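## Task

Take the painted wooden peg off the desk and set it down on the floor of the tray that sits on the desk, fully within the tray's walls. At the end the tray must remain flat with nearly all of it resting on the desk, the robot must have released the peg and backed away, and the robot must not have toppled or be left leaning. It only counts if the peg stays put without the robot holding it.

## Robot and tools

ROBOT. A wheeled base that drives forward or back and turns on the spot, but cannot move sideways. On it stands a lifting column carrying a tilting head and two six-joint arms (left and right), each with a two-finger gripper. Shoulder height S = 0.90 m + column_m. Folded, the robot is 0.73 m long, 0.62 m wide, S + 0.43 m tall, and its front is 0.40 m ahead of the column. Loose objects may occasionally get nudged by something else.

FRAMES. Base frame: origin on the floor under the column, between the drive wheels; x forward, y left, z up. left_hand and right_hand are reported in it: the point where the fingers meet (tips 8 mm further). The hand's z axis is the finger direction (quat_wxyz maps (0, 0, 1) onto it), its y axis runs along the opening. Odometry frame = base frame at scene start; base_odometry counts wheel turns only, so slip looks like travel. Heading is positive left, -3.142 to 3.142.

execute_actions: arguments actions (a list of zero or one action) and optional cameras (names from cam_head_left, cam_head_right, cam_left_wrist, cam_right_wrist, nav_camera, or all; null or omitted gives all, [] gives none; an unknown name refuses the call). An action may hold base, joints, speeds. base holds exactly one relative command: {"translate_m": d}, an offset in metres from where the base last reported itself, forward positive, -3 to 3; or {"rotate_rad": d}, an offset turn in radians, left (counter-clockwise from above) positive, -3.2 to 3.2. joints is one object keyed by joint name, each value an absolute target: column_m 0 to 0.8; head_tilt_rad -0.61 to 1.308 (0 level, positive down); for each arm, left_/right_ joint1_rad -2.879 to 2.879, joint2_rad 0 to 3.141, joint3_rad 0 to 3.019, joint4_rad -1.692 to 1.57, joint5_rad -1.57 to 1.57 (positive swings the hand to the robot's right), joint6_rad -2.094 to 2.094 (roll, positive clockwise seen from behind), gripper_m 0 to 0.093 (fingertip gap in metres). speeds can lower top speeds: translate_m 0.05 to 0.8 m/s, rotate_rad 0.1 to 1 rad/s (defaults are the maxima); it does not slow arms. A base move needing over 8.667 s is refused. Unknown keys or out-of-range values refuse the whole call. All motions in an action start together. Joints you omit may keep pushing to old targets.

wait: seconds, 0 to 10; commands nothing, returns state and images. zoom_image: camera plus region [x0, y0, x1, y1] in pixels of that camera's latest full image, top-left origin, at most 504 by 504. finished_scene: scene number (1 or 2); ends that scene irreversibly and reports success. Replying without any tool call ends everything.

ARM GEOMETRY. With joint1 at -1.57 (left) or 1.57 (right) and joints 5, 6 at 0, the arm lies in a vertical plane straight ahead, 0.23 m to that side of the column. Let a = joint2 - 0.35, b = 1.05 + joint2 - joint3, c = b - joint4 (c = 1.57 means fingers straight down). Hand is about 0.12 + 0.39 sin a + 0.38 cos b + 0.25 cos c m ahead and S + 0.39 cos a - 0.38 sin b - 0.25 sin c m up. E.g. joints 2, 3, 4 = 0.93, 0.78, 0.14 gives 0.60 m ahead, 0.25 m below S. Real hands sit up to about 5 cm lower and nearer than this (about 12 cm with heavy or far loads); trust the reported hand position (1 to 3 cm error). Reach is about 1 m from the shoulder. Below 0.4 m height the housing blocks hands closer than 0.45 m ahead. Light objects (up to 0.3 kg) are easy to carry anywhere from 0.14 m above S to 0.7 m below S, out to 0.6 m ahead, fingers down.

GRIPPER. Fingers 7 cm long; outer span is opening +1 cm at tips, +5 cm at base; hand body 10 by 7 cm; wrist camera sticks out 11 cm on one side. To grasp, command an opening smaller than the object: off_target is then expected. A reported opening staying 0.002 m or more above target means something is held.

FRICTION. Targets within about 0.03 rad (0.08 rad for joints 2, 3) of the reading may not move. For gentle contact step about 0.05 rad per call from your previous target.

RESULTS. base_status and joint_status: done, off_target (rested away from target, may still push), contact_stop (column or base only; old target dropped), time_out, not_followed, limit_stop_at_motor_heat. 'joint command not followed' means a self-collision check withheld arm targets; back each moved joint off by at least 0.05 rad or move the other arm away. on_its_own lists uncommanded behaviour; 'held at' is a held target. turned_by_wheels vs turned_by_imu differing by more than about 4% and 0.05 rad means a collision or slip. base_tilt in degrees (forward, right positive). wheel_motors_off = 1 while wheel motors are cut. motor_effort lists left_wheel and right_wheel in percent, bracket = peak. Joint torques and Motor temperatures (per arm, per joint) are also shown; MOTOR HOT appears from 85 °C.

COLUMN. Going down, it halts with contact_stop when a hand or held object touches down, and may sink up to 0.15 to 0.2 m more; afterwards it refuses to go down until raised 0.2 m. If shoulders or column touched something, move it 0.05 m the other way.

AVOID. Arms striking or pressing each other hard (can end the run). Blocked arms pushing long, which overheats motors (fix: resend current joint positions as targets); at 100 °C the arm drops. Base pushing for about 3 s cuts the wheels for 2 s; after a stalled move, back off 0.05 m before turning. Desk tops between 0.30 m up and 0.26 m below S can pass over the housing and hit the column. Don't drop objects, slam, tip the tray, or leave the robot leaning; open the gripper and withdraw before finishing.

Each tool is called after ">>>" in YAML: its name, and indented under it one key for each argument.

## Session

>>> execute_actions:
  actions: []

Scene clock: 0.00 s.
Joint torques (N m, as the arm reports them, + toward a larger angle): no reading
Motor temperatures (°C, as the motors report them): left_arm=[25 22 26 24 25 25] | right_arm=[24 26 22 23 27 23]
base_odometry: x=+0.000 y=+0.000 heading=+0.000 (m, m, rad; odometry frame)
turned_by_wheels: +0.000 (rad since the last result)
turned_by_imu: +0.000 (rad since the last result)
base_tilt: forward=+0.3 right=-0.5 (deg)
base_status: not commanded
joint_positions: column_m=+0.551 head_tilt_rad=+0.893 left_joint1_rad=-1.570 left_joint2_rad=+0.883 left_joint3_rad=+0.365 left_joint4_rad=-0.924 left_joint5_rad=+0.017 left_joint6_rad=+0.021 left_gripper_m=+0.094 right_joint1_rad=+1.582 right_joint2_rad=+0.902 right_joint3_rad=+0.398 right_joint4_rad=-0.994 right_joint5_rad=-0.004 right_joint6_rad=-0.080 right_gripper_m=+0.095
joint_status: not commanded
wheel_motors_off: 0
motor_effort: left_wheel=-1 right_wheel=+4 (%)
left_hand: x=+0.1274 y=+0.2217 z=+1.2528 quat_wxyz=(+0.443, -0.005, -0.896, +0.012) (m; base frame)
right_hand: x=+0.1308 y=-0.2226 z=+1.2603 quat_wxyz=(+0.468, +0.039, -0.883, -0.024) (m; base frame)
pictures: cam_head_left, cam_head_right, cam_left_wrist, cam_right_wrist, nav_camera
Images, in order (width x height): cam_head_left 896x504, cam_head_right 896x504, cam_left_wrist 616x616, cam_right_wrist 616x616, nav_camera 896x504.

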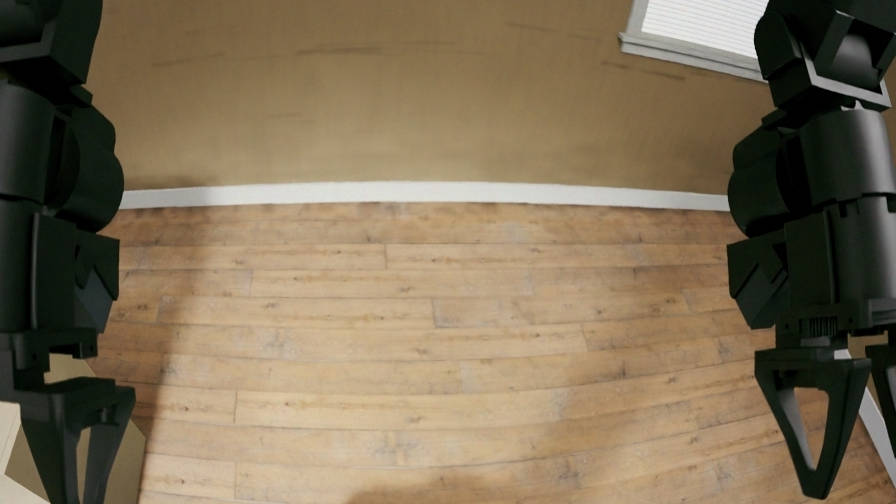

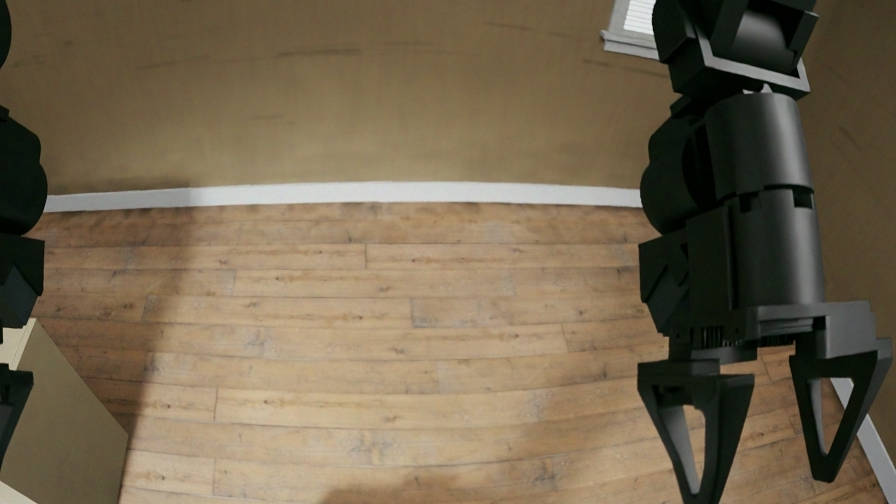

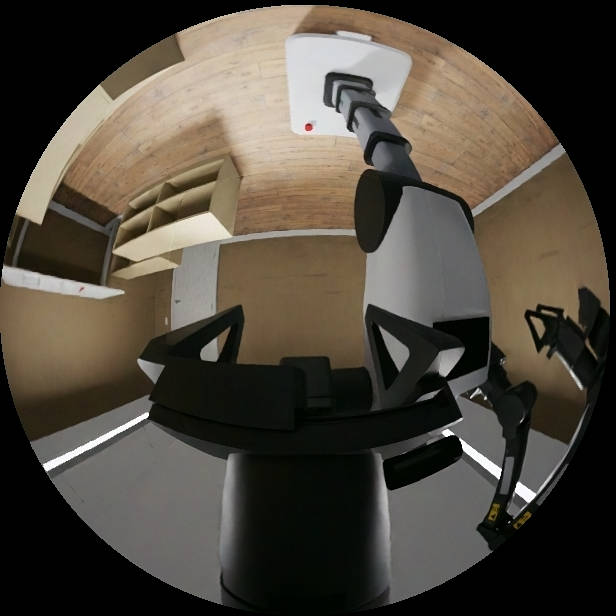

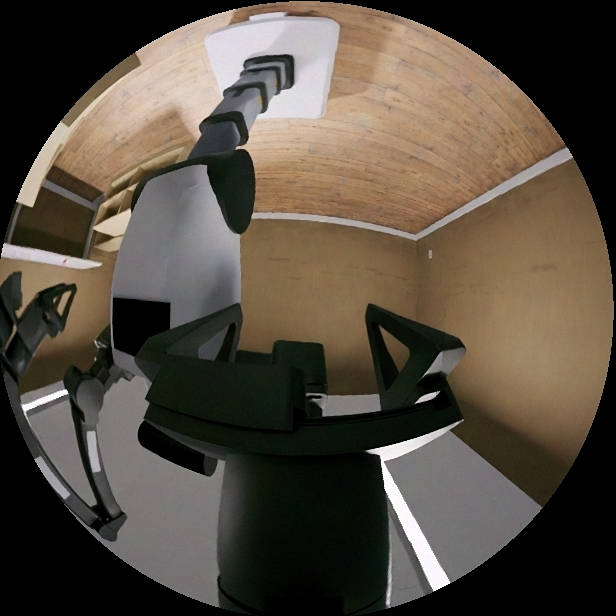

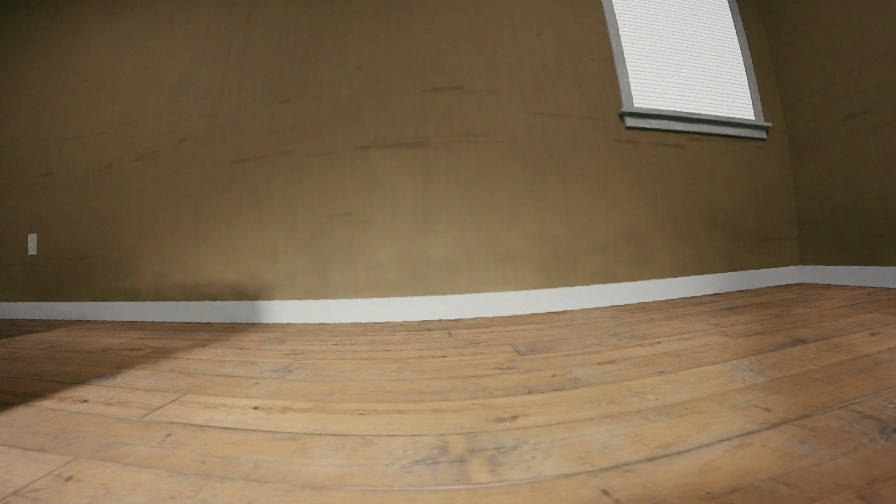

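>>> execute_actions:
  actions:
    - {"base":{"rotate_rad":1.9},"joints":{"head_tilt_rad":0.5}}
  cameras: ["cam_head_left","nav_camera"]

Scene clock: 4.23 s.
Joint torques (N m, as the arm reports them, + toward a larger angle): left_arm=[-0.63 -5.79 -0.91 -1.51  0.03  0.01] | right_arm=[ 0.4  -7.63 -0.87 -1.41  0.01  0.03]
Motor temperatures (°C, as the motors report them): left_arm=[25 23 26 24 25 25] | right_arm=[24 26 22 23 27 23]
base_odometry: x=+0.000 y=+0.000 heading=+1.899 (m, m, rad; odometry frame)
turned_by_wheels: +1.899 (rad since the last result)
turned_by_imu: +1.917 (rad since the last result)
base_tilt: forward=+0.2 right=-0.5 (deg)
base_status: done
joint_positions: column_m=+0.551 head_tilt_rad=+0.518 left_joint1_rad=-1.570 left_joint2_rad=+0.883 left_joint3_rad=+0.365 left_joint4_rad=-0.924 left_joint5_rad=+0.017 left_joint6_rad=+0.021 left_gripper_m=+0.094 right_joint1_rad=+1.582 right_joint2_rad=+0.902 right_joint3_rad=+0.398 right_joint4_rad=-0.994 right_joint5_rad=-0.004 right_joint6_rad=-0.080 right_gripper_m=+0.095
joint_status: all done
wheel_motors_off: 0
motor_effort: left_wheel=-3(20) right_wheel=+3(47) (%)
left_hand: x=+0.1274 y=+0.2217 z=+1.2528 quat_wxyz=(+0.443, -0.005, -0.896, +0.012) (m; base frame)
right_hand: x=+0.1308 y=-0.2226 z=+1.2603 quat_wxyz=(+0.468, +0.039, -0.883, -0.024) (m; base frame)
pictures: cam_head_left, nav_camera
Images, in order (width x height): cam_head_left 896x504, nav_camera 896x504.

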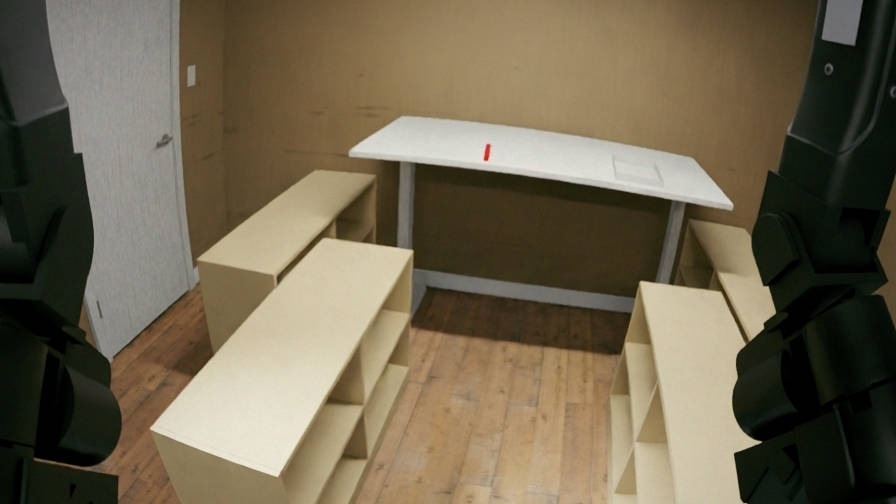

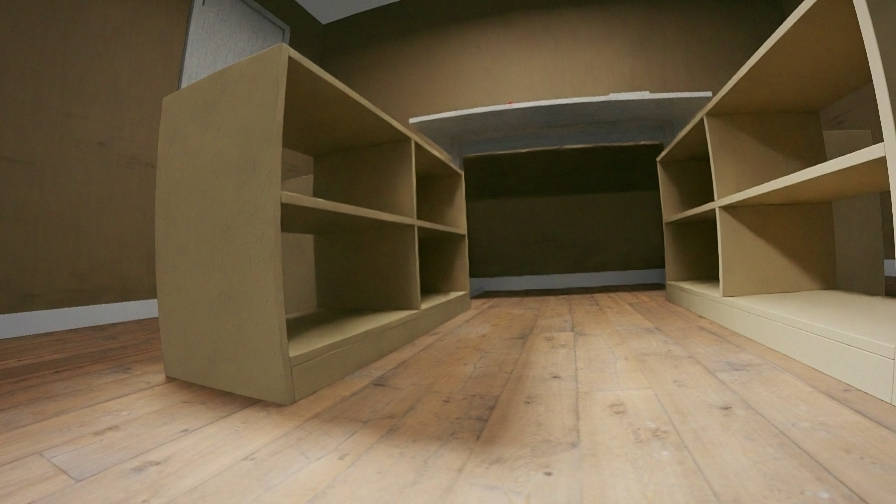

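>>> execute_actions:
  actions:
    - {"base":{"translate_m":0.5}}
  cameras: []

>>> execute_actions:
  actions:
    - {"base":{"rotate_rad":-0.32},"joints":{"head_tilt_rad":0.8}}
  cameras: ["cam_head_left","nav_camera"]

Scene clock: 8.13 s.
Joint torques (N m, as the arm reports them, + toward a larger angle): left_arm=[-0.44 -5.59 -1.06 -1.51  0.04  0.  ] | right_arm=[ 1.   -7.58 -1.18 -1.62  0.02  0.11]
Motor temperatures (°C, as the motors report them): left_arm=[25 23 26 24 25 25] | right_arm=[24 26 22 23 27 23]
base_odometry: x=-0.161 y=+0.473 heading=+1.899 (m, m, rad; odometry frame)
turned_by_wheels: +0.000 (rad since the last result)
turned_by_imu: -0.001 (rad since the last result)
base_tilt: forward=+0.3 right=-0.5 (deg)
base_status: done
joint_positions: column_m=+0.551 head_tilt_rad=+0.518 left_joint1_rad=-1.570 left_joint2_rad=+0.883 left_joint3_rad=+0.366 left_joint4_rad=-0.924 left_joint5_rad=+0.017 left_joint6_rad=+0.021 left_gripper_m=+0.094 right_joint1_rad=+1.582 right_joint2_rad=+0.902 right_joint3_rad=+0.398 right_joint4_rad=-0.994 right_joint5_rad=-0.004 right_joint6_rad=-0.080 right_gripper_m=+0.095
joint_status: not commanded
wheel_motors_off: 0
motor_effort: left_wheel=+0(47) right_wheel=+0(52) (%)
left_hand: x=+0.1282 y=+0.2217 z=+1.2525 quat_wxyz=(+0.442, -0.005, -0.897, +0.012) (m; base frame)
right_hand: x=+0.1312 y=-0.2226 z=+1.2602 quat_wxyz=(+0.467, +0.039, -0.883, -0.024) (m; base frame)
pictures: none
No camera images: the call's "cameras" was empty. Leave "cameras" out to get every camera's image.

Scene clock: 9.63 s.
Joint torques (N m, as the arm reports them, + toward a larger angle): left_arm=[-0.46 -5.54 -1.11 -1.54  0.02  0.  ] | right_arm=[ 0.68 -7.8  -0.92 -1.4   0.03  0.08]
Motor temperatures (°C, as the motors report them): left_arm=[25 23 26 24 25 25] | right_arm=[24 26 22 23 27 23]
base_odometry: x=-0.161 y=+0.473 heading=+1.580 (m, m, rad; odometry frame)
turned_by_wheels: -0.319 (rad since the last result)
turned_by_imu: -0.319 (rad since the last result)
base_tilt: forward=+0.2 right=-0.5 (deg)
base_status: done
joint_positions: column_m=+0.551 head_tilt_rad=+0.802 left_joint1_rad=-1.570 left_joint2_rad=+0.883 left_joint3_rad=+0.366 left_joint4_rad=-0.924 left_joint5_rad=+0.017 left_joint6_rad=+0.021 left_gripper_m=+0.094 right_joint1_rad=+1.582 right_joint2_rad=+0.902 right_joint3_rad=+0.398 right_joint4_rad=-0.994 right_joint5_rad=-0.004 right_joint6_rad=-0.080 right_gripper_m=+0.095
joint_status: all done
wheel_motors_off: 0
motor_effort: left_wheel=+1(35) right_wheel=-2(49) (%)
left_hand: x=+0.1280 y=+0.2217 z=+1.2526 quat_wxyz=(+0.443, -0.005, -0.897, +0.012) (m; base frame)
right_hand: x=+0.1312 y=-0.2226 z=+1.2602 quat_wxyz=(+0.467, +0.039, -0.883, -0.024) (m; base frame)
pictures: cam_head_left, nav_camera
Images, in order (width x height): cam_head_left 896x504, nav_camera 896x504.

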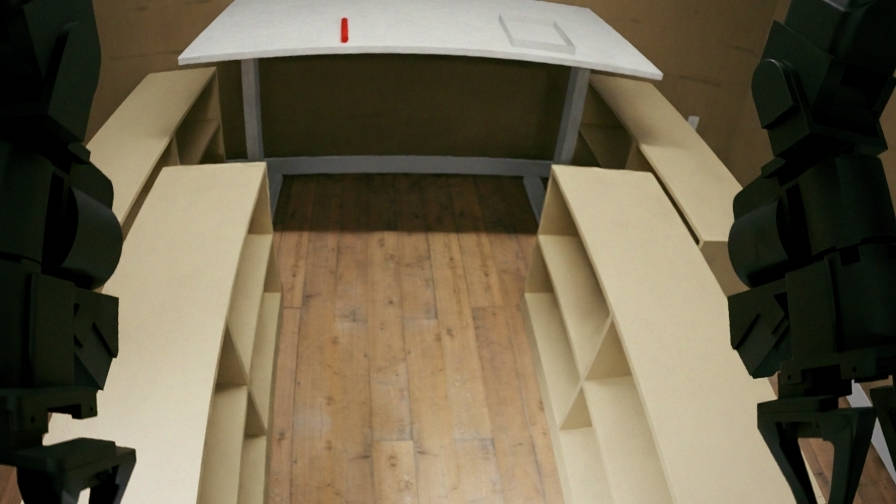

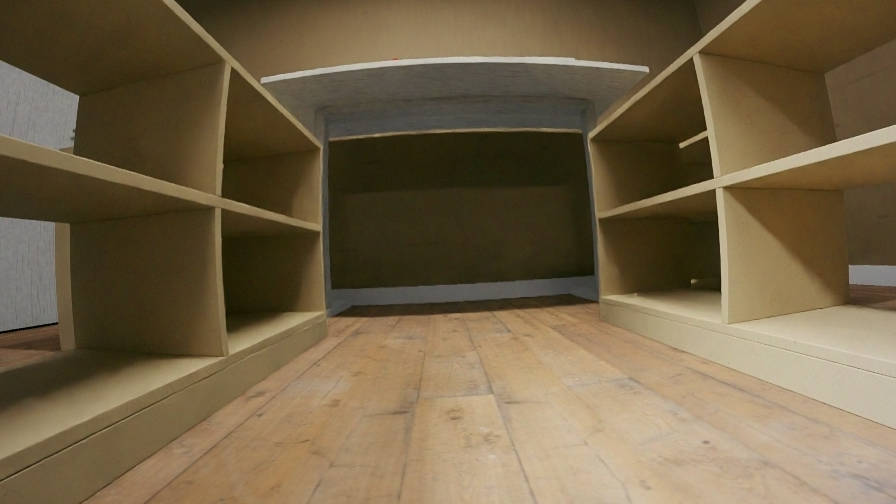

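>>> execute_actions:
  actions:
    - {"base":{"translate_m":0.9},"joints":{"column_m":0.7,"left_joint2_rad":1.15,"left_joint3_rad":1.2,"left_joint4_rad":-0.57}}
  cameras: ["cam_head_left","nav_camera","cam_left_wrist"]

Scene clock: 13.80 s.
Joint torques (N m, as the arm reports them, + toward a larger angle): left_arm=[ -0.74 -15.65   5.45   0.49   0.04   0.02] | right_arm=[ 0.28 -8.   -1.09 -1.46 -0.02  0.02]
Motor temperatures (°C, as the motors report them): left_arm=[25 23 27 24 25 25] | right_arm=[24 26 22 23 27 23]
base_odometry: x=-0.170 y=+1.373 heading=+1.580 (m, m, rad; odometry frame)
turned_by_wheels: +0.000 (rad since the last result)
turned_by_imu: -0.002 (rad since the last result)
base_tilt: forward=+0.2 right=-0.6 (deg)
base_status: done
joint_positions: column_m=+0.700 head_tilt_rad=+0.803 left_joint1_rad=-1.570 left_joint2_rad=+1.155 left_joint3_rad=+1.187 left_joint4_rad=-0.571 left_joint5_rad=+0.017 left_joint6_rad=+0.021 left_gripper_m=+0.094 right_joint1_rad=+1.582 right_joint2_rad=+0.902 right_joint3_rad=+0.400 right_joint4_rad=-0.994 right_joint5_rad=-0.004 right_joint6_rad=-0.080 right_gripper_m=+0.095
joint_status: all done
wheel_motors_off: 0
motor_effort: left_wheel=+0(51) right_wheel=+0(52) (%)
left_hand: x=+0.5999 y=+0.2219 z=+1.2974 quat_wxyz=(+0.008, -0.010, -1.000, +0.009) (m; base frame)
right_hand: x=+0.1320 y=-0.2226 z=+1.4088 quat_wxyz=(+0.467, +0.039, -0.883, -0.024) (m; base frame)
pictures: cam_head_left, cam_left_wrist, nav_camera
Images, in order (width x height): cam_head_left 896x504, cam_left_wrist 616x616, nav_camera 896x504.

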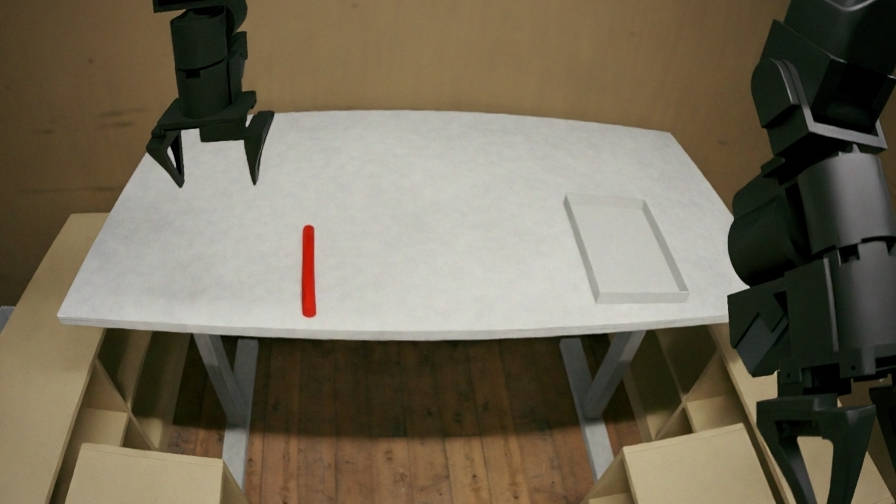

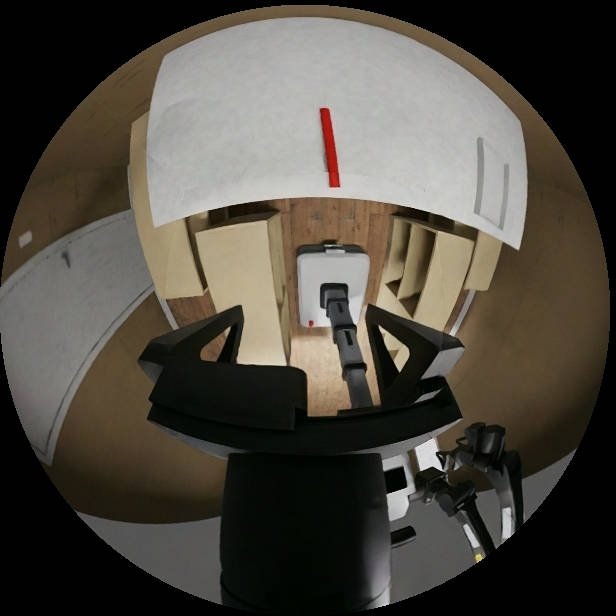

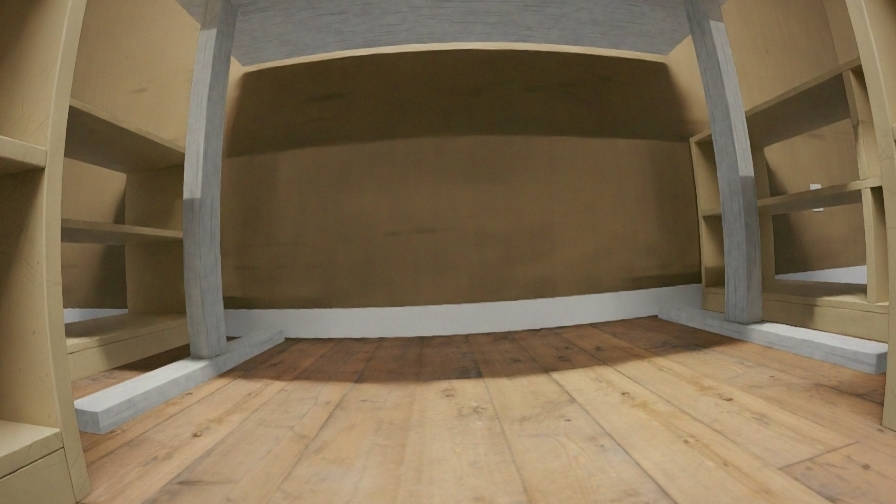

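>>> execute_actions:
  actions:
    - {"base":{"translate_m":0.22},"joints":{"column_m":0.55,"head_tilt_rad":1.0}}
  cameras: ["cam_head_left","cam_left_wrist"]

Scene clock: 17.60 s.
Joint torques (N m, as the arm reports them, + toward a larger angle): left_arm=[ -0.48 -16.58   5.45   0.45   0.03   0.  ] | right_arm=[ 0.68 -7.69 -1.14 -1.54 -0.06  0.05]
Motor temperatures (°C, as the motors report them): left_arm=[25 23 27 24 25 25] | right_arm=[24 26 22 23 27 23]
base_odometry: x=-0.172 y=+1.593 heading=+1.581 (m, m, rad; odometry frame)
turned_by_wheels: +0.000 (rad since the last result)
turned_by_imu: -0.001 (rad since the last result)
base_tilt: forward=+0.3 right=-0.5 (deg)
base_status: done
joint_positions: column_m=+0.550 head_tilt_rad=+1.001 left_joint1_rad=-1.570 left_joint2_rad=+1.155 left_joint3_rad=+1.189 left_joint4_rad=-0.571 left_joint5_rad=+0.017 left_joint6_rad=+0.021 left_gripper_m=+0.094 right_joint1_rad=+1.582 right_joint2_rad=+0.902 right_joint3_rad=+0.398 right_joint4_rad=-0.994 right_joint5_rad=-0.004 right_joint6_rad=-0.080 right_gripper_m=+0.095
joint_status: all done
wheel_motors_off: 0
motor_effort: left_wheel=+0(31) right_wheel=+0(26) (%)
left_hand: x=+0.6013 y=+0.2219 z=+1.1481 quat_wxyz=(+0.006, -0.010, -1.000, +0.009) (m; base frame)
right_hand: x=+0.1310 y=-0.2226 z=+1.2593 quat_wxyz=(+0.468, +0.039, -0.883, -0.024) (m; base frame)
pictures: cam_head_left, cam_left_wrist
Images, in order (width x height): cam_head_left 896x504, cam_left_wrist 616x616.

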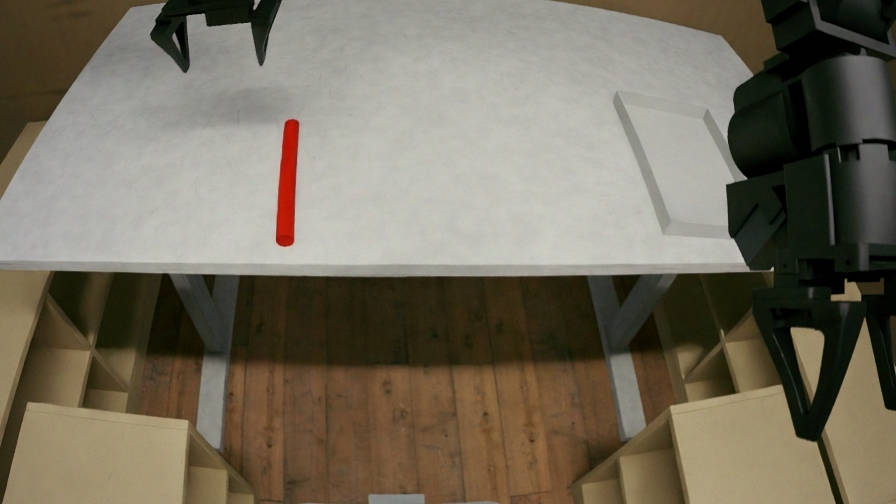

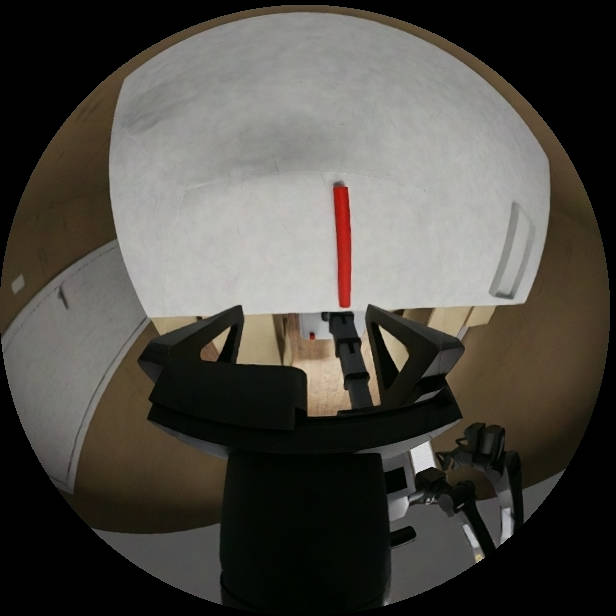

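>>> execute_actions:
  actions:
    - {"base":{"rotate_rad":-0.08},"joints":{"column_m":0.45,"left_joint6_rad":-0.06}}
  cameras: ["cam_head_left","cam_left_wrist"]

Scene clock: 20.23 s.
Joint torques (N m, as the arm reports them, + toward a larger angle): left_arm=[ -0.39 -15.91   5.35   0.53   0.03  -0.06] | right_arm=[ 0.28 -7.62 -0.97 -1.39 -0.03  0.04]
Motor temperatures (°C, as the motors report them): left_arm=[25 24 27 24 25 25] | right_arm=[24 26 22 23 27 23]
base_odometry: x=-0.172 y=+1.594 heading=+1.502 (m, m, rad; odometry frame)
turned_by_wheels: -0.078 (rad since the last result)
turned_by_imu: -0.078 (rad since the last result)
base_tilt: forward=+0.3 right=-0.6 (deg)
base_status: done
joint_positions: column_m=+0.450 head_tilt_rad=+1.001 left_joint1_rad=-1.571 left_joint2_rad=+1.155 left_joint3_rad=+1.189 left_joint4_rad=-0.571 left_joint5_rad=+0.017 left_joint6_rad=-0.050 left_gripper_m=+0.094 right_joint1_rad=+1.582 right_joint2_rad=+0.902 right_joint3_rad=+0.398 right_joint4_rad=-0.994 right_joint5_rad=-0.004 right_joint6_rad=-0.080 right_gripper_m=+0.095
joint_status: all done
wheel_motors_off: 0
motor_effort: left_wheel=+3(45) right_wheel=-2(46) (%)
left_hand: x=+0.6013 y=+0.2217 z=+1.0481 quat_wxyz=(+0.007, +0.025, -1.000, +0.008) (m; base frame)
right_hand: x=+0.1310 y=-0.2226 z=+1.1593 quat_wxyz=(+0.468, +0.039, -0.883, -0.024) (m; base frame)
pictures: cam_head_left, cam_left_wrist
Images, in order (width x height): cam_head_left 896x504, cam_left_wrist 616x616.

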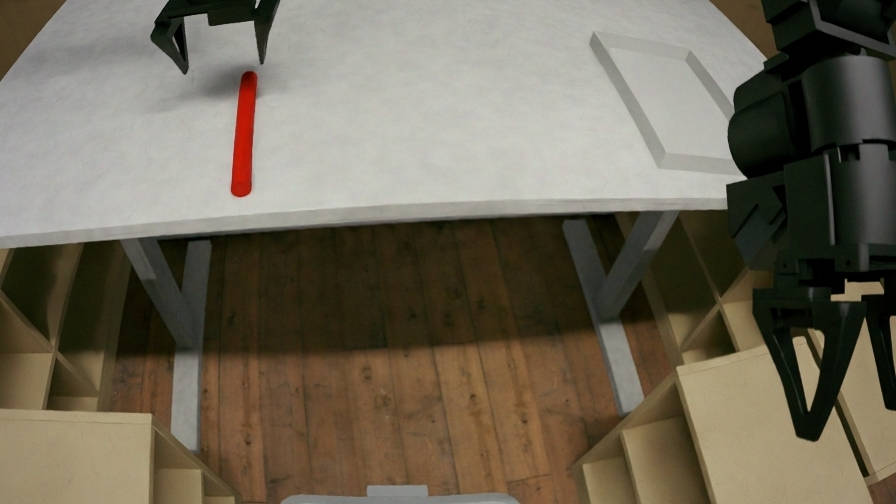

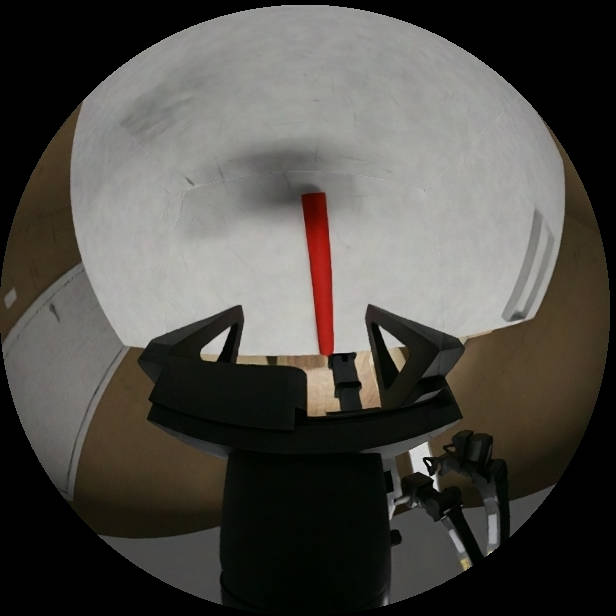

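>>> execute_actions:
  actions:
    - {"base":{"translate_m":-0.04},"joints":{"column_m":0.39,"left_joint6_rad":-0.13,"head_tilt_rad":0.8}}
  cameras: ["cam_head_left","cam_left_wrist"]

Scene clock: 23.07 s.
Joint torques (N m, as the arm reports them, + toward a larger angle): left_arm=[ -0.41 -16.17   5.5    0.55   0.01  -0.11] | right_arm=[ 0.37 -7.84 -0.87 -1.4  -0.03  0.05]
Motor temperatures (°C, as the motors report them): left_arm=[25 24 27 24 25 25] | right_arm=[24 26 22 23 27 23]
base_odometry: x=-0.175 y=+1.554 heading=+1.503 (m, m, rad; odometry frame)
turned_by_wheels: +0.001 (rad since the last result)
turned_by_imu: +0.000 (rad since the last result)
base_tilt: forward=+0.4 right=-0.6 (deg)
base_status: done
joint_positions: column_m=+0.390 head_tilt_rad=+0.816 left_joint1_rad=-1.571 left_joint2_rad=+1.155 left_joint3_rad=+1.189 left_joint4_rad=-0.571 left_joint5_rad=+0.017 left_joint6_rad=-0.119 left_gripper_m=+0.094 right_joint1_rad=+1.582 right_joint2_rad=+0.902 right_joint3_rad=+0.396 right_joint4_rad=-0.994 right_joint5_rad=-0.004 right_joint6_rad=-0.080 right_gripper_m=+0.095
joint_status: all done
wheel_motors_off: 0
motor_effort: left_wheel=-1(18) right_wheel=-2(63) (%)
left_hand: x=+0.6013 y=+0.2217 z=+0.9881 quat_wxyz=(+0.007, +0.060, -0.998, +0.008) (m; base frame)
right_hand: x=+0.1300 y=-0.2226 z=+1.0997 quat_wxyz=(+0.468, +0.039, -0.882, -0.024) (m; base frame)
pictures: cam_head_left, cam_left_wrist
Images, in order (width x height): cam_head_left 896x504, cam_left_wrist 616x616.

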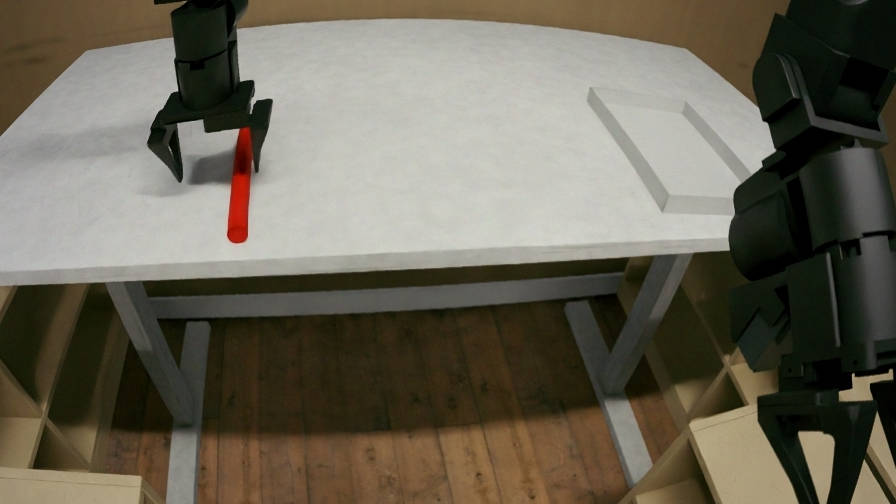

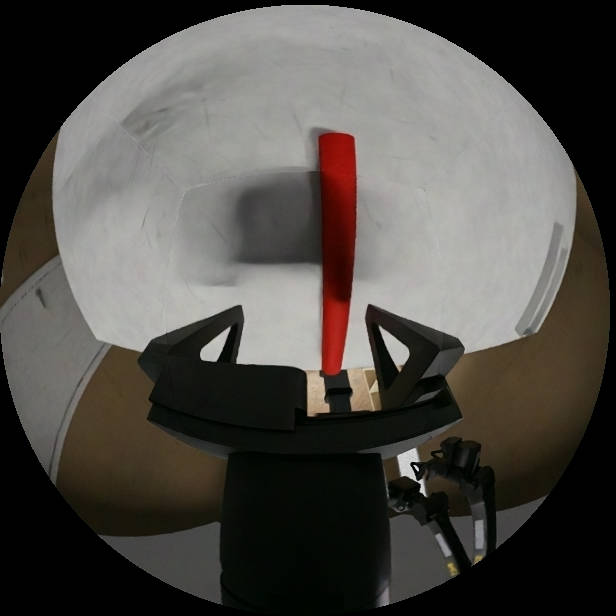

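>>> execute_actions:
  actions:
    - {"base":{"rotate_rad":-0.03},"joints":{"column_m":0.36}}
  cameras: ["cam_head_left","cam_left_wrist"]

>>> execute_actions:
  actions:
    - {"joints":{"left_gripper_m":0.0}}
  cameras: ["cam_head_left","cam_left_wrist"]

Scene clock: 24.87 s.
Joint torques (N m, as the arm reports them, + toward a larger angle): left_arm=[ -0.01 -15.2    5.45   0.49   0.06  -0.02] | right_arm=[ 0.97 -7.92 -0.79 -1.39 -0.05  0.08]
Motor temperatures (°C, as the motors report them): left_arm=[25 24 27 24 25 25] | right_arm=[24 26 22 23 27 23]
base_odometry: x=-0.175 y=+1.554 heading=+1.475 (m, m, rad; odometry frame)
turned_by_wheels: -0.028 (rad since the last result)
turned_by_imu: -0.028 (rad since the last result)
base_tilt: forward=+0.4 right=-0.6 (deg)
base_status: done
joint_positions: column_m=+0.360 head_tilt_rad=+0.816 left_joint1_rad=-1.571 left_joint2_rad=+1.148 left_joint3_rad=+1.189 left_joint4_rad=-0.572 left_joint5_rad=+0.017 left_joint6_rad=-0.124 left_gripper_m=+0.094 right_joint1_rad=+1.582 right_joint2_rad=+0.902 right_joint3_rad=+0.396 right_joint4_rad=-0.994 right_joint5_rad=-0.004 right_joint6_rad=-0.080 right_gripper_m=+0.095
joint_status: all done
wheel_motors_off: 0
motor_effort: left_wheel=+5(34) right_wheel=-3(36) (%)
left_hand: x=+0.6033 y=+0.2218 z=+0.9614 quat_wxyz=(+0.004, +0.062, -0.998, +0.008) (m; base frame)
right_hand: x=+0.1300 y=-0.2226 z=+1.0696 quat_wxyz=(+0.468, +0.039, -0.882, -0.024) (m; base frame)
pictures: cam_head_left, cam_left_wrist
Images, in order (width x height): cam_head_left 896x504, cam_left_wrist 616x616.

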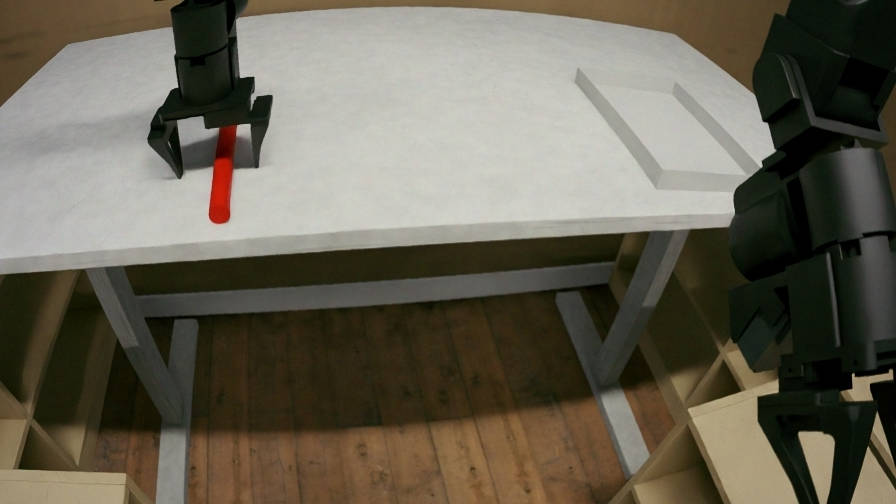

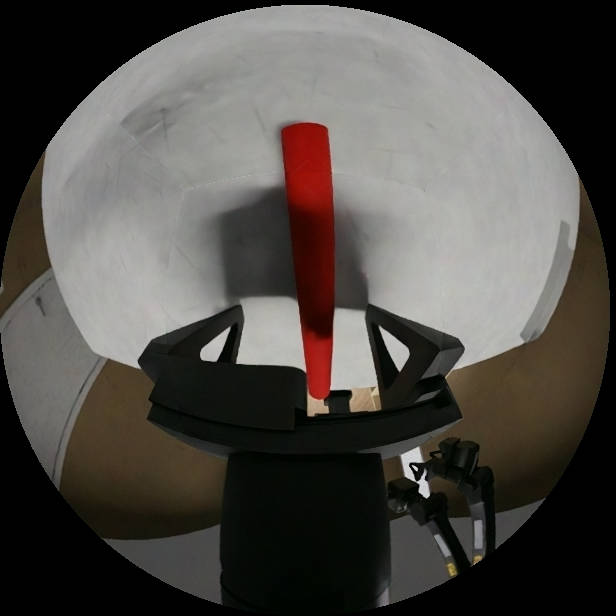

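Scene clock: 25.60 s.
Joint torques (N m, as the arm reports them, + toward a larger angle): left_arm=[ -0.42 -15.48   5.38   0.52   0.12  -0.06] | right_arm=[ 0.01 -7.81 -0.79 -1.47  0.01  0.06]
Motor temperatures (°C, as the motors report them): left_arm=[25 24 27 24 25 25] | right_arm=[24 26 22 23 27 23]
base_odometry: x=-0.175 y=+1.554 heading=+1.475 (m, m, rad; odometry frame)
turned_by_wheels: +0.000 (rad since the last result)
turned_by_imu: +0.000 (rad since the last result)
base_tilt: forward=+0.3 right=-0.5 (deg)
base_status: not commanded
joint_positions: column_m=+0.360 head_tilt_rad=+0.816 left_joint1_rad=-1.570 left_joint2_rad=+1.148 left_joint3_rad=+1.189 left_joint4_rad=-0.572 left_joint5_rad=+0.015 left_joint6_rad=-0.124 left_gripper_m=+0.022 right_joint1_rad=+1.582 right_joint2_rad=+0.902 right_joint3_rad=+0.396 right_joint4_rad=-0.994 right_joint5_rad=-0.004 right_joint6_rad=-0.080 right_gripper_m=+0.095
joint_status: left_gripper_m off_target (ended at +0.022, target +0.000)
wheel_motors_off: 0
motor_effort: left_wheel=+6(6) right_wheel=-4(4) (%)
left_hand: x=+0.6033 y=+0.2222 z=+0.9614 quat_wxyz=(+0.004, +0.062, -0.998, +0.007) (m; base frame)
right_hand: x=+0.1300 y=-0.2226 z=+1.0696 quat_wxyz=(+0.468, +0.039, -0.882, -0.024) (m; base frame)
pictures: cam_head_left, cam_left_wrist
Images, in order (width x height): cam_head_left 896x504, cam_left_wrist 616x616.

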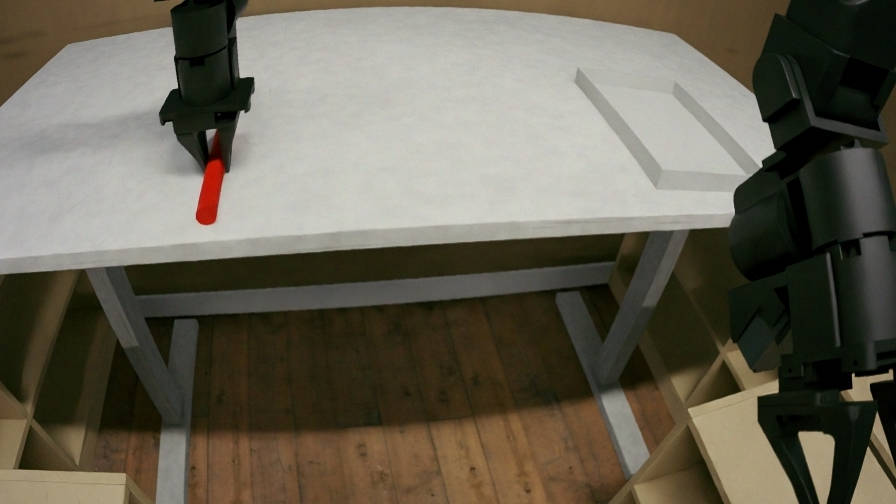

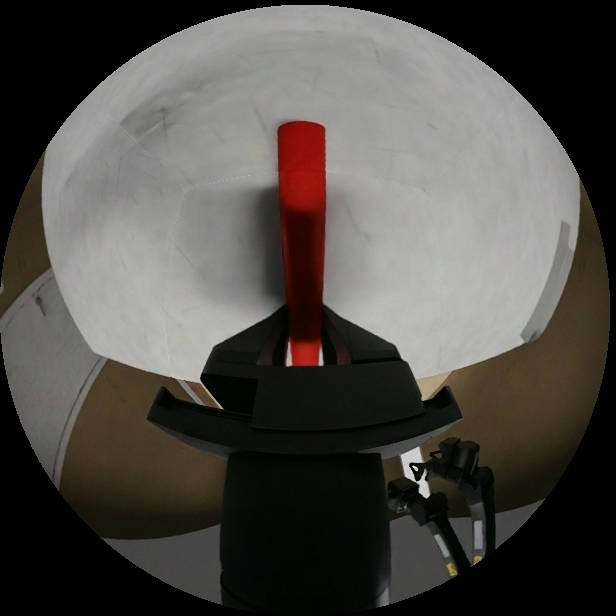

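>>> execute_actions:
  actions:
    - {"joints":{"column_m":0.48}}
  cameras: []

>>> execute_actions:
  actions:
    - {"base":{"translate_m":0.22}}
  cameras: []

>>> execute_actions:
  actions:
    - {"base":{"rotate_rad":-1.0},"joints":{"left_joint6_rad":-1.12},"speeds":{"rotate_rad":0.5}}
  cameras: ["cam_head_left","cam_left_wrist"]

Scene clock: 29.07 s.
Joint torques (N m, as the arm reports them, + toward a larger angle): left_arm=[ -0.38 -15.14   5.51   0.57   0.07  -0.06] | right_arm=[ 0.31 -7.52 -0.94 -1.29 -0.03  0.02]
Motor temperatures (°C, as the motors report them): left_arm=[25 24 28 24 25 25] | right_arm=[24 26 22 23 27 23]
base_odometry: x=-0.175 y=+1.554 heading=+1.475 (m, m, rad; odometry frame)
turned_by_wheels: +0.000 (rad since the last result)
turned_by_imu: +0.000 (rad since the last result)
base_tilt: forward=+0.2 right=-0.5 (deg)
base_status: not commanded
joint_positions: column_m=+0.480 head_tilt_rad=+0.816 left_joint1_rad=-1.570 left_joint2_rad=+1.148 left_joint3_rad=+1.189 left_joint4_rad=-0.572 left_joint5_rad=+0.015 left_joint6_rad=-0.124 left_gripper_m=+0.022 right_joint1_rad=+1.582 right_joint2_rad=+0.902 right_joint3_rad=+0.396 right_joint4_rad=-0.994 right_joint5_rad=-0.004 right_joint6_rad=-0.080 right_gripper_m=+0.095
joint_status: all done
wheel_motors_off: 0
motor_effort: left_wheel=+8(8) right_wheel=-5(5) (%)
left_hand: x=+0.6033 y=+0.2222 z=+1.0813 quat_wxyz=(+0.004, +0.062, -0.998, +0.007) (m; base frame)
right_hand: x=+0.1300 y=-0.2226 z=+1.1896 quat_wxyz=(+0.468, +0.039, -0.882, -0.024) (m; base frame)
pictures: none
No camera images: the call's "cameras" was empty. Leave "cameras" out to get every camera's image.

Scene clock: 31.10 s.
Joint torques (N m, as the arm reports them, + toward a larger angle): left_arm=[ -0.56 -15.36   5.3    0.49   0.08  -0.04] | right_arm=[ 0.52 -7.68 -0.89 -1.4  -0.05  0.02]
Motor temperatures (°C, as the motors report them): left_arm=[25 24 28 24 25 25] | right_arm=[24 26 22 23 27 23]
base_odometry: x=-0.154 y=+1.773 heading=+1.473 (m, m, rad; odometry frame)
turned_by_wheels: -0.001 (rad since the last result)
turned_by_imu: -0.002 (rad since the last result)
base_tilt: forward=+0.3 right=-0.6 (deg)
base_status: done
joint_positions: column_m=+0.480 head_tilt_rad=+0.815 left_joint1_rad=-1.570 left_joint2_rad=+1.148 left_joint3_rad=+1.191 left_joint4_rad=-0.572 left_joint5_rad=+0.015 left_joint6_rad=-0.124 left_gripper_m=+0.022 right_joint1_rad=+1.582 right_joint2_rad=+0.902 right_joint3_rad=+0.398 right_joint4_rad=-0.994 right_joint5_rad=-0.004 right_joint6_rad=-0.080 right_gripper_m=+0.095
joint_status: not commanded
wheel_motors_off: 0
motor_effort: left_wheel=-1(53) right_wheel=+1(52) (%)
left_hand: x=+0.6041 y=+0.2222 z=+1.0816 quat_wxyz=(+0.003, +0.062, -0.998, +0.007) (m; base frame)
right_hand: x=+0.1312 y=-0.2226 z=+1.1891 quat_wxyz=(+0.467, +0.039, -0.883, -0.024) (m; base frame)
pictures: none
No camera images: the call's "cameras" was empty. Leave "cameras" out to get every camera's image.

Scene clock: 33.93 s.
Joint torques (N m, as the arm reports them, + toward a larger angle): left_arm=[ -0.37 -15.5    5.44   0.54  -0.01  -0.1 ] | right_arm=[ 0.99 -7.15 -0.93 -1.29 -0.01  0.09]
Motor temperatures (°C, as the motors report them): left_arm=[25 24 28 24 25 25] | right_arm=[24 26 22 23 27 23]
base_odometry: x=-0.154 y=+1.773 heading=+0.474 (m, m, rad; odometry frame)
turned_by_wheels: -0.999 (rad since the last result)
turned_by_imu: -1.001 (rad since the last result)
base_tilt: forward=+0.3 right=-0.6 (deg)
base_status: done
joint_positions: column_m=+0.480 head_tilt_rad=+0.815 left_joint1_rad=-1.570 left_joint2_rad=+1.148 left_joint3_rad=+1.191 left_joint4_rad=-0.572 left_joint5_rad=+0.016 left_joint6_rad=-1.109 left_gripper_m=+0.022 right_joint1_rad=+1.582 right_joint2_rad=+0.902 right_joint3_rad=+0.398 right_joint4_rad=-0.994 right_joint5_rad=-0.004 right_joint6_rad=-0.080 right_gripper_m=+0.095
joint_status: all done
wheel_motors_off: 0
motor_effort: left_wheel=+2(45) right_wheel=-3(74) (%)
left_hand: x=+0.6041 y=+0.2223 z=+1.0816 quat_wxyz=(+0.006, +0.527, -0.850, +0.005) (m; base frame)
right_hand: x=+0.1312 y=-0.2226 z=+1.1891 quat_wxyz=(+0.467, +0.039, -0.883, -0.024) (m; base frame)
pictures: cam_head_left, cam_left_wrist
Images, in order (width x height): cam_head_left 896x504, cam_left_wrist 616x616.

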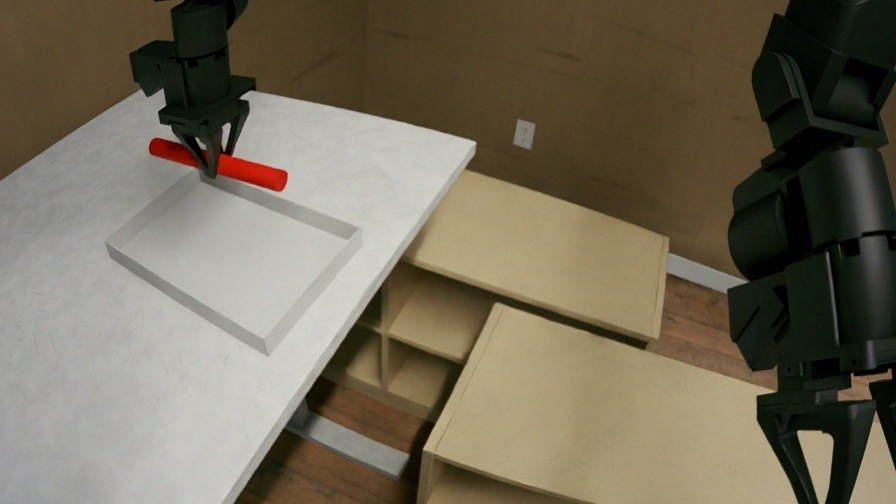

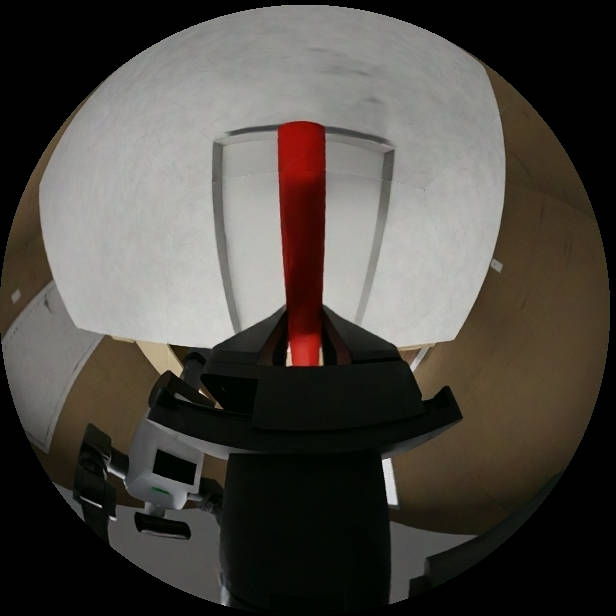

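>>> execute_actions:
  actions:
    - {"joints":{"column_m":0.41}}
  cameras: ["cam_head_left","cam_left_wrist"]

Scene clock: 36.13 s.
Joint torques (N m, as the arm reports them, + toward a larger angle): left_arm=[ -0.55 -15.11   5.33   0.5   -0.02  -0.08] | right_arm=[ 0.88 -6.97 -1.05 -1.4  -0.02  0.08]
Motor temperatures (°C, as the motors report them): left_arm=[25 24 28 24 25 25] | right_arm=[24 26 22 23 27 23]
base_odometry: x=-0.154 y=+1.773 heading=+0.474 (m, m, rad; odometry frame)
turned_by_wheels: +0.000 (rad since the last result)
turned_by_imu: +0.000 (rad since the last result)
base_tilt: forward=+0.2 right=-0.6 (deg)
base_status: not commanded
joint_positions: column_m=+0.410 head_tilt_rad=+0.815 left_joint1_rad=-1.570 left_joint2_rad=+1.148 left_joint3_rad=+1.191 left_joint4_rad=-0.572 left_joint5_rad=+0.016 left_joint6_rad=-1.109 left_gripper_m=+0.022 right_joint1_rad=+1.582 right_joint2_rad=+0.902 right_joint3_rad=+0.398 right_joint4_rad=-0.994 right_joint5_rad=-0.004 right_joint6_rad=-0.080 right_gripper_m=+0.095
joint_status: all done
wheel_motors_off: 0
motor_effort: left_wheel=+6(6) right_wheel=-5(5) (%)
left_hand: x=+0.6041 y=+0.2223 z=+1.0117 quat_wxyz=(+0.006, +0.527, -0.850, +0.005) (m; base frame)
right_hand: x=+0.1312 y=-0.2226 z=+1.1192 quat_wxyz=(+0.467, +0.039, -0.883, -0.024) (m; base frame)
pictures: cam_head_left, cam_left_wrist
Images, in order (width x height): cam_head_left 896x504, cam_left_wrist 616x616.

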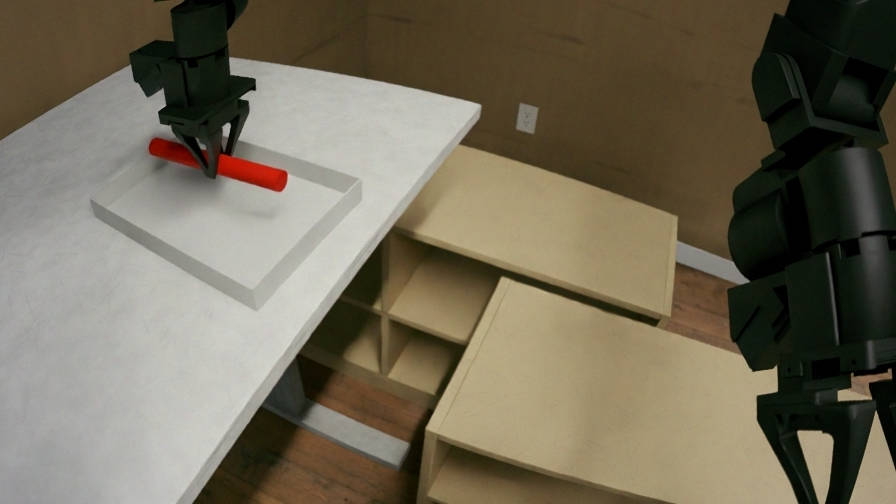

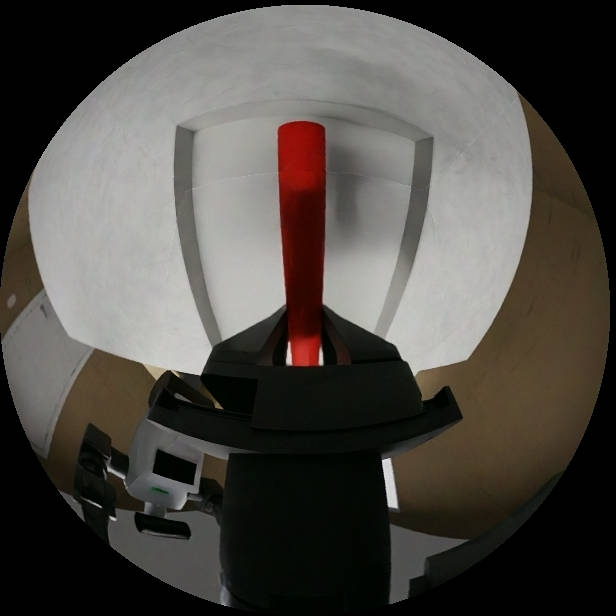

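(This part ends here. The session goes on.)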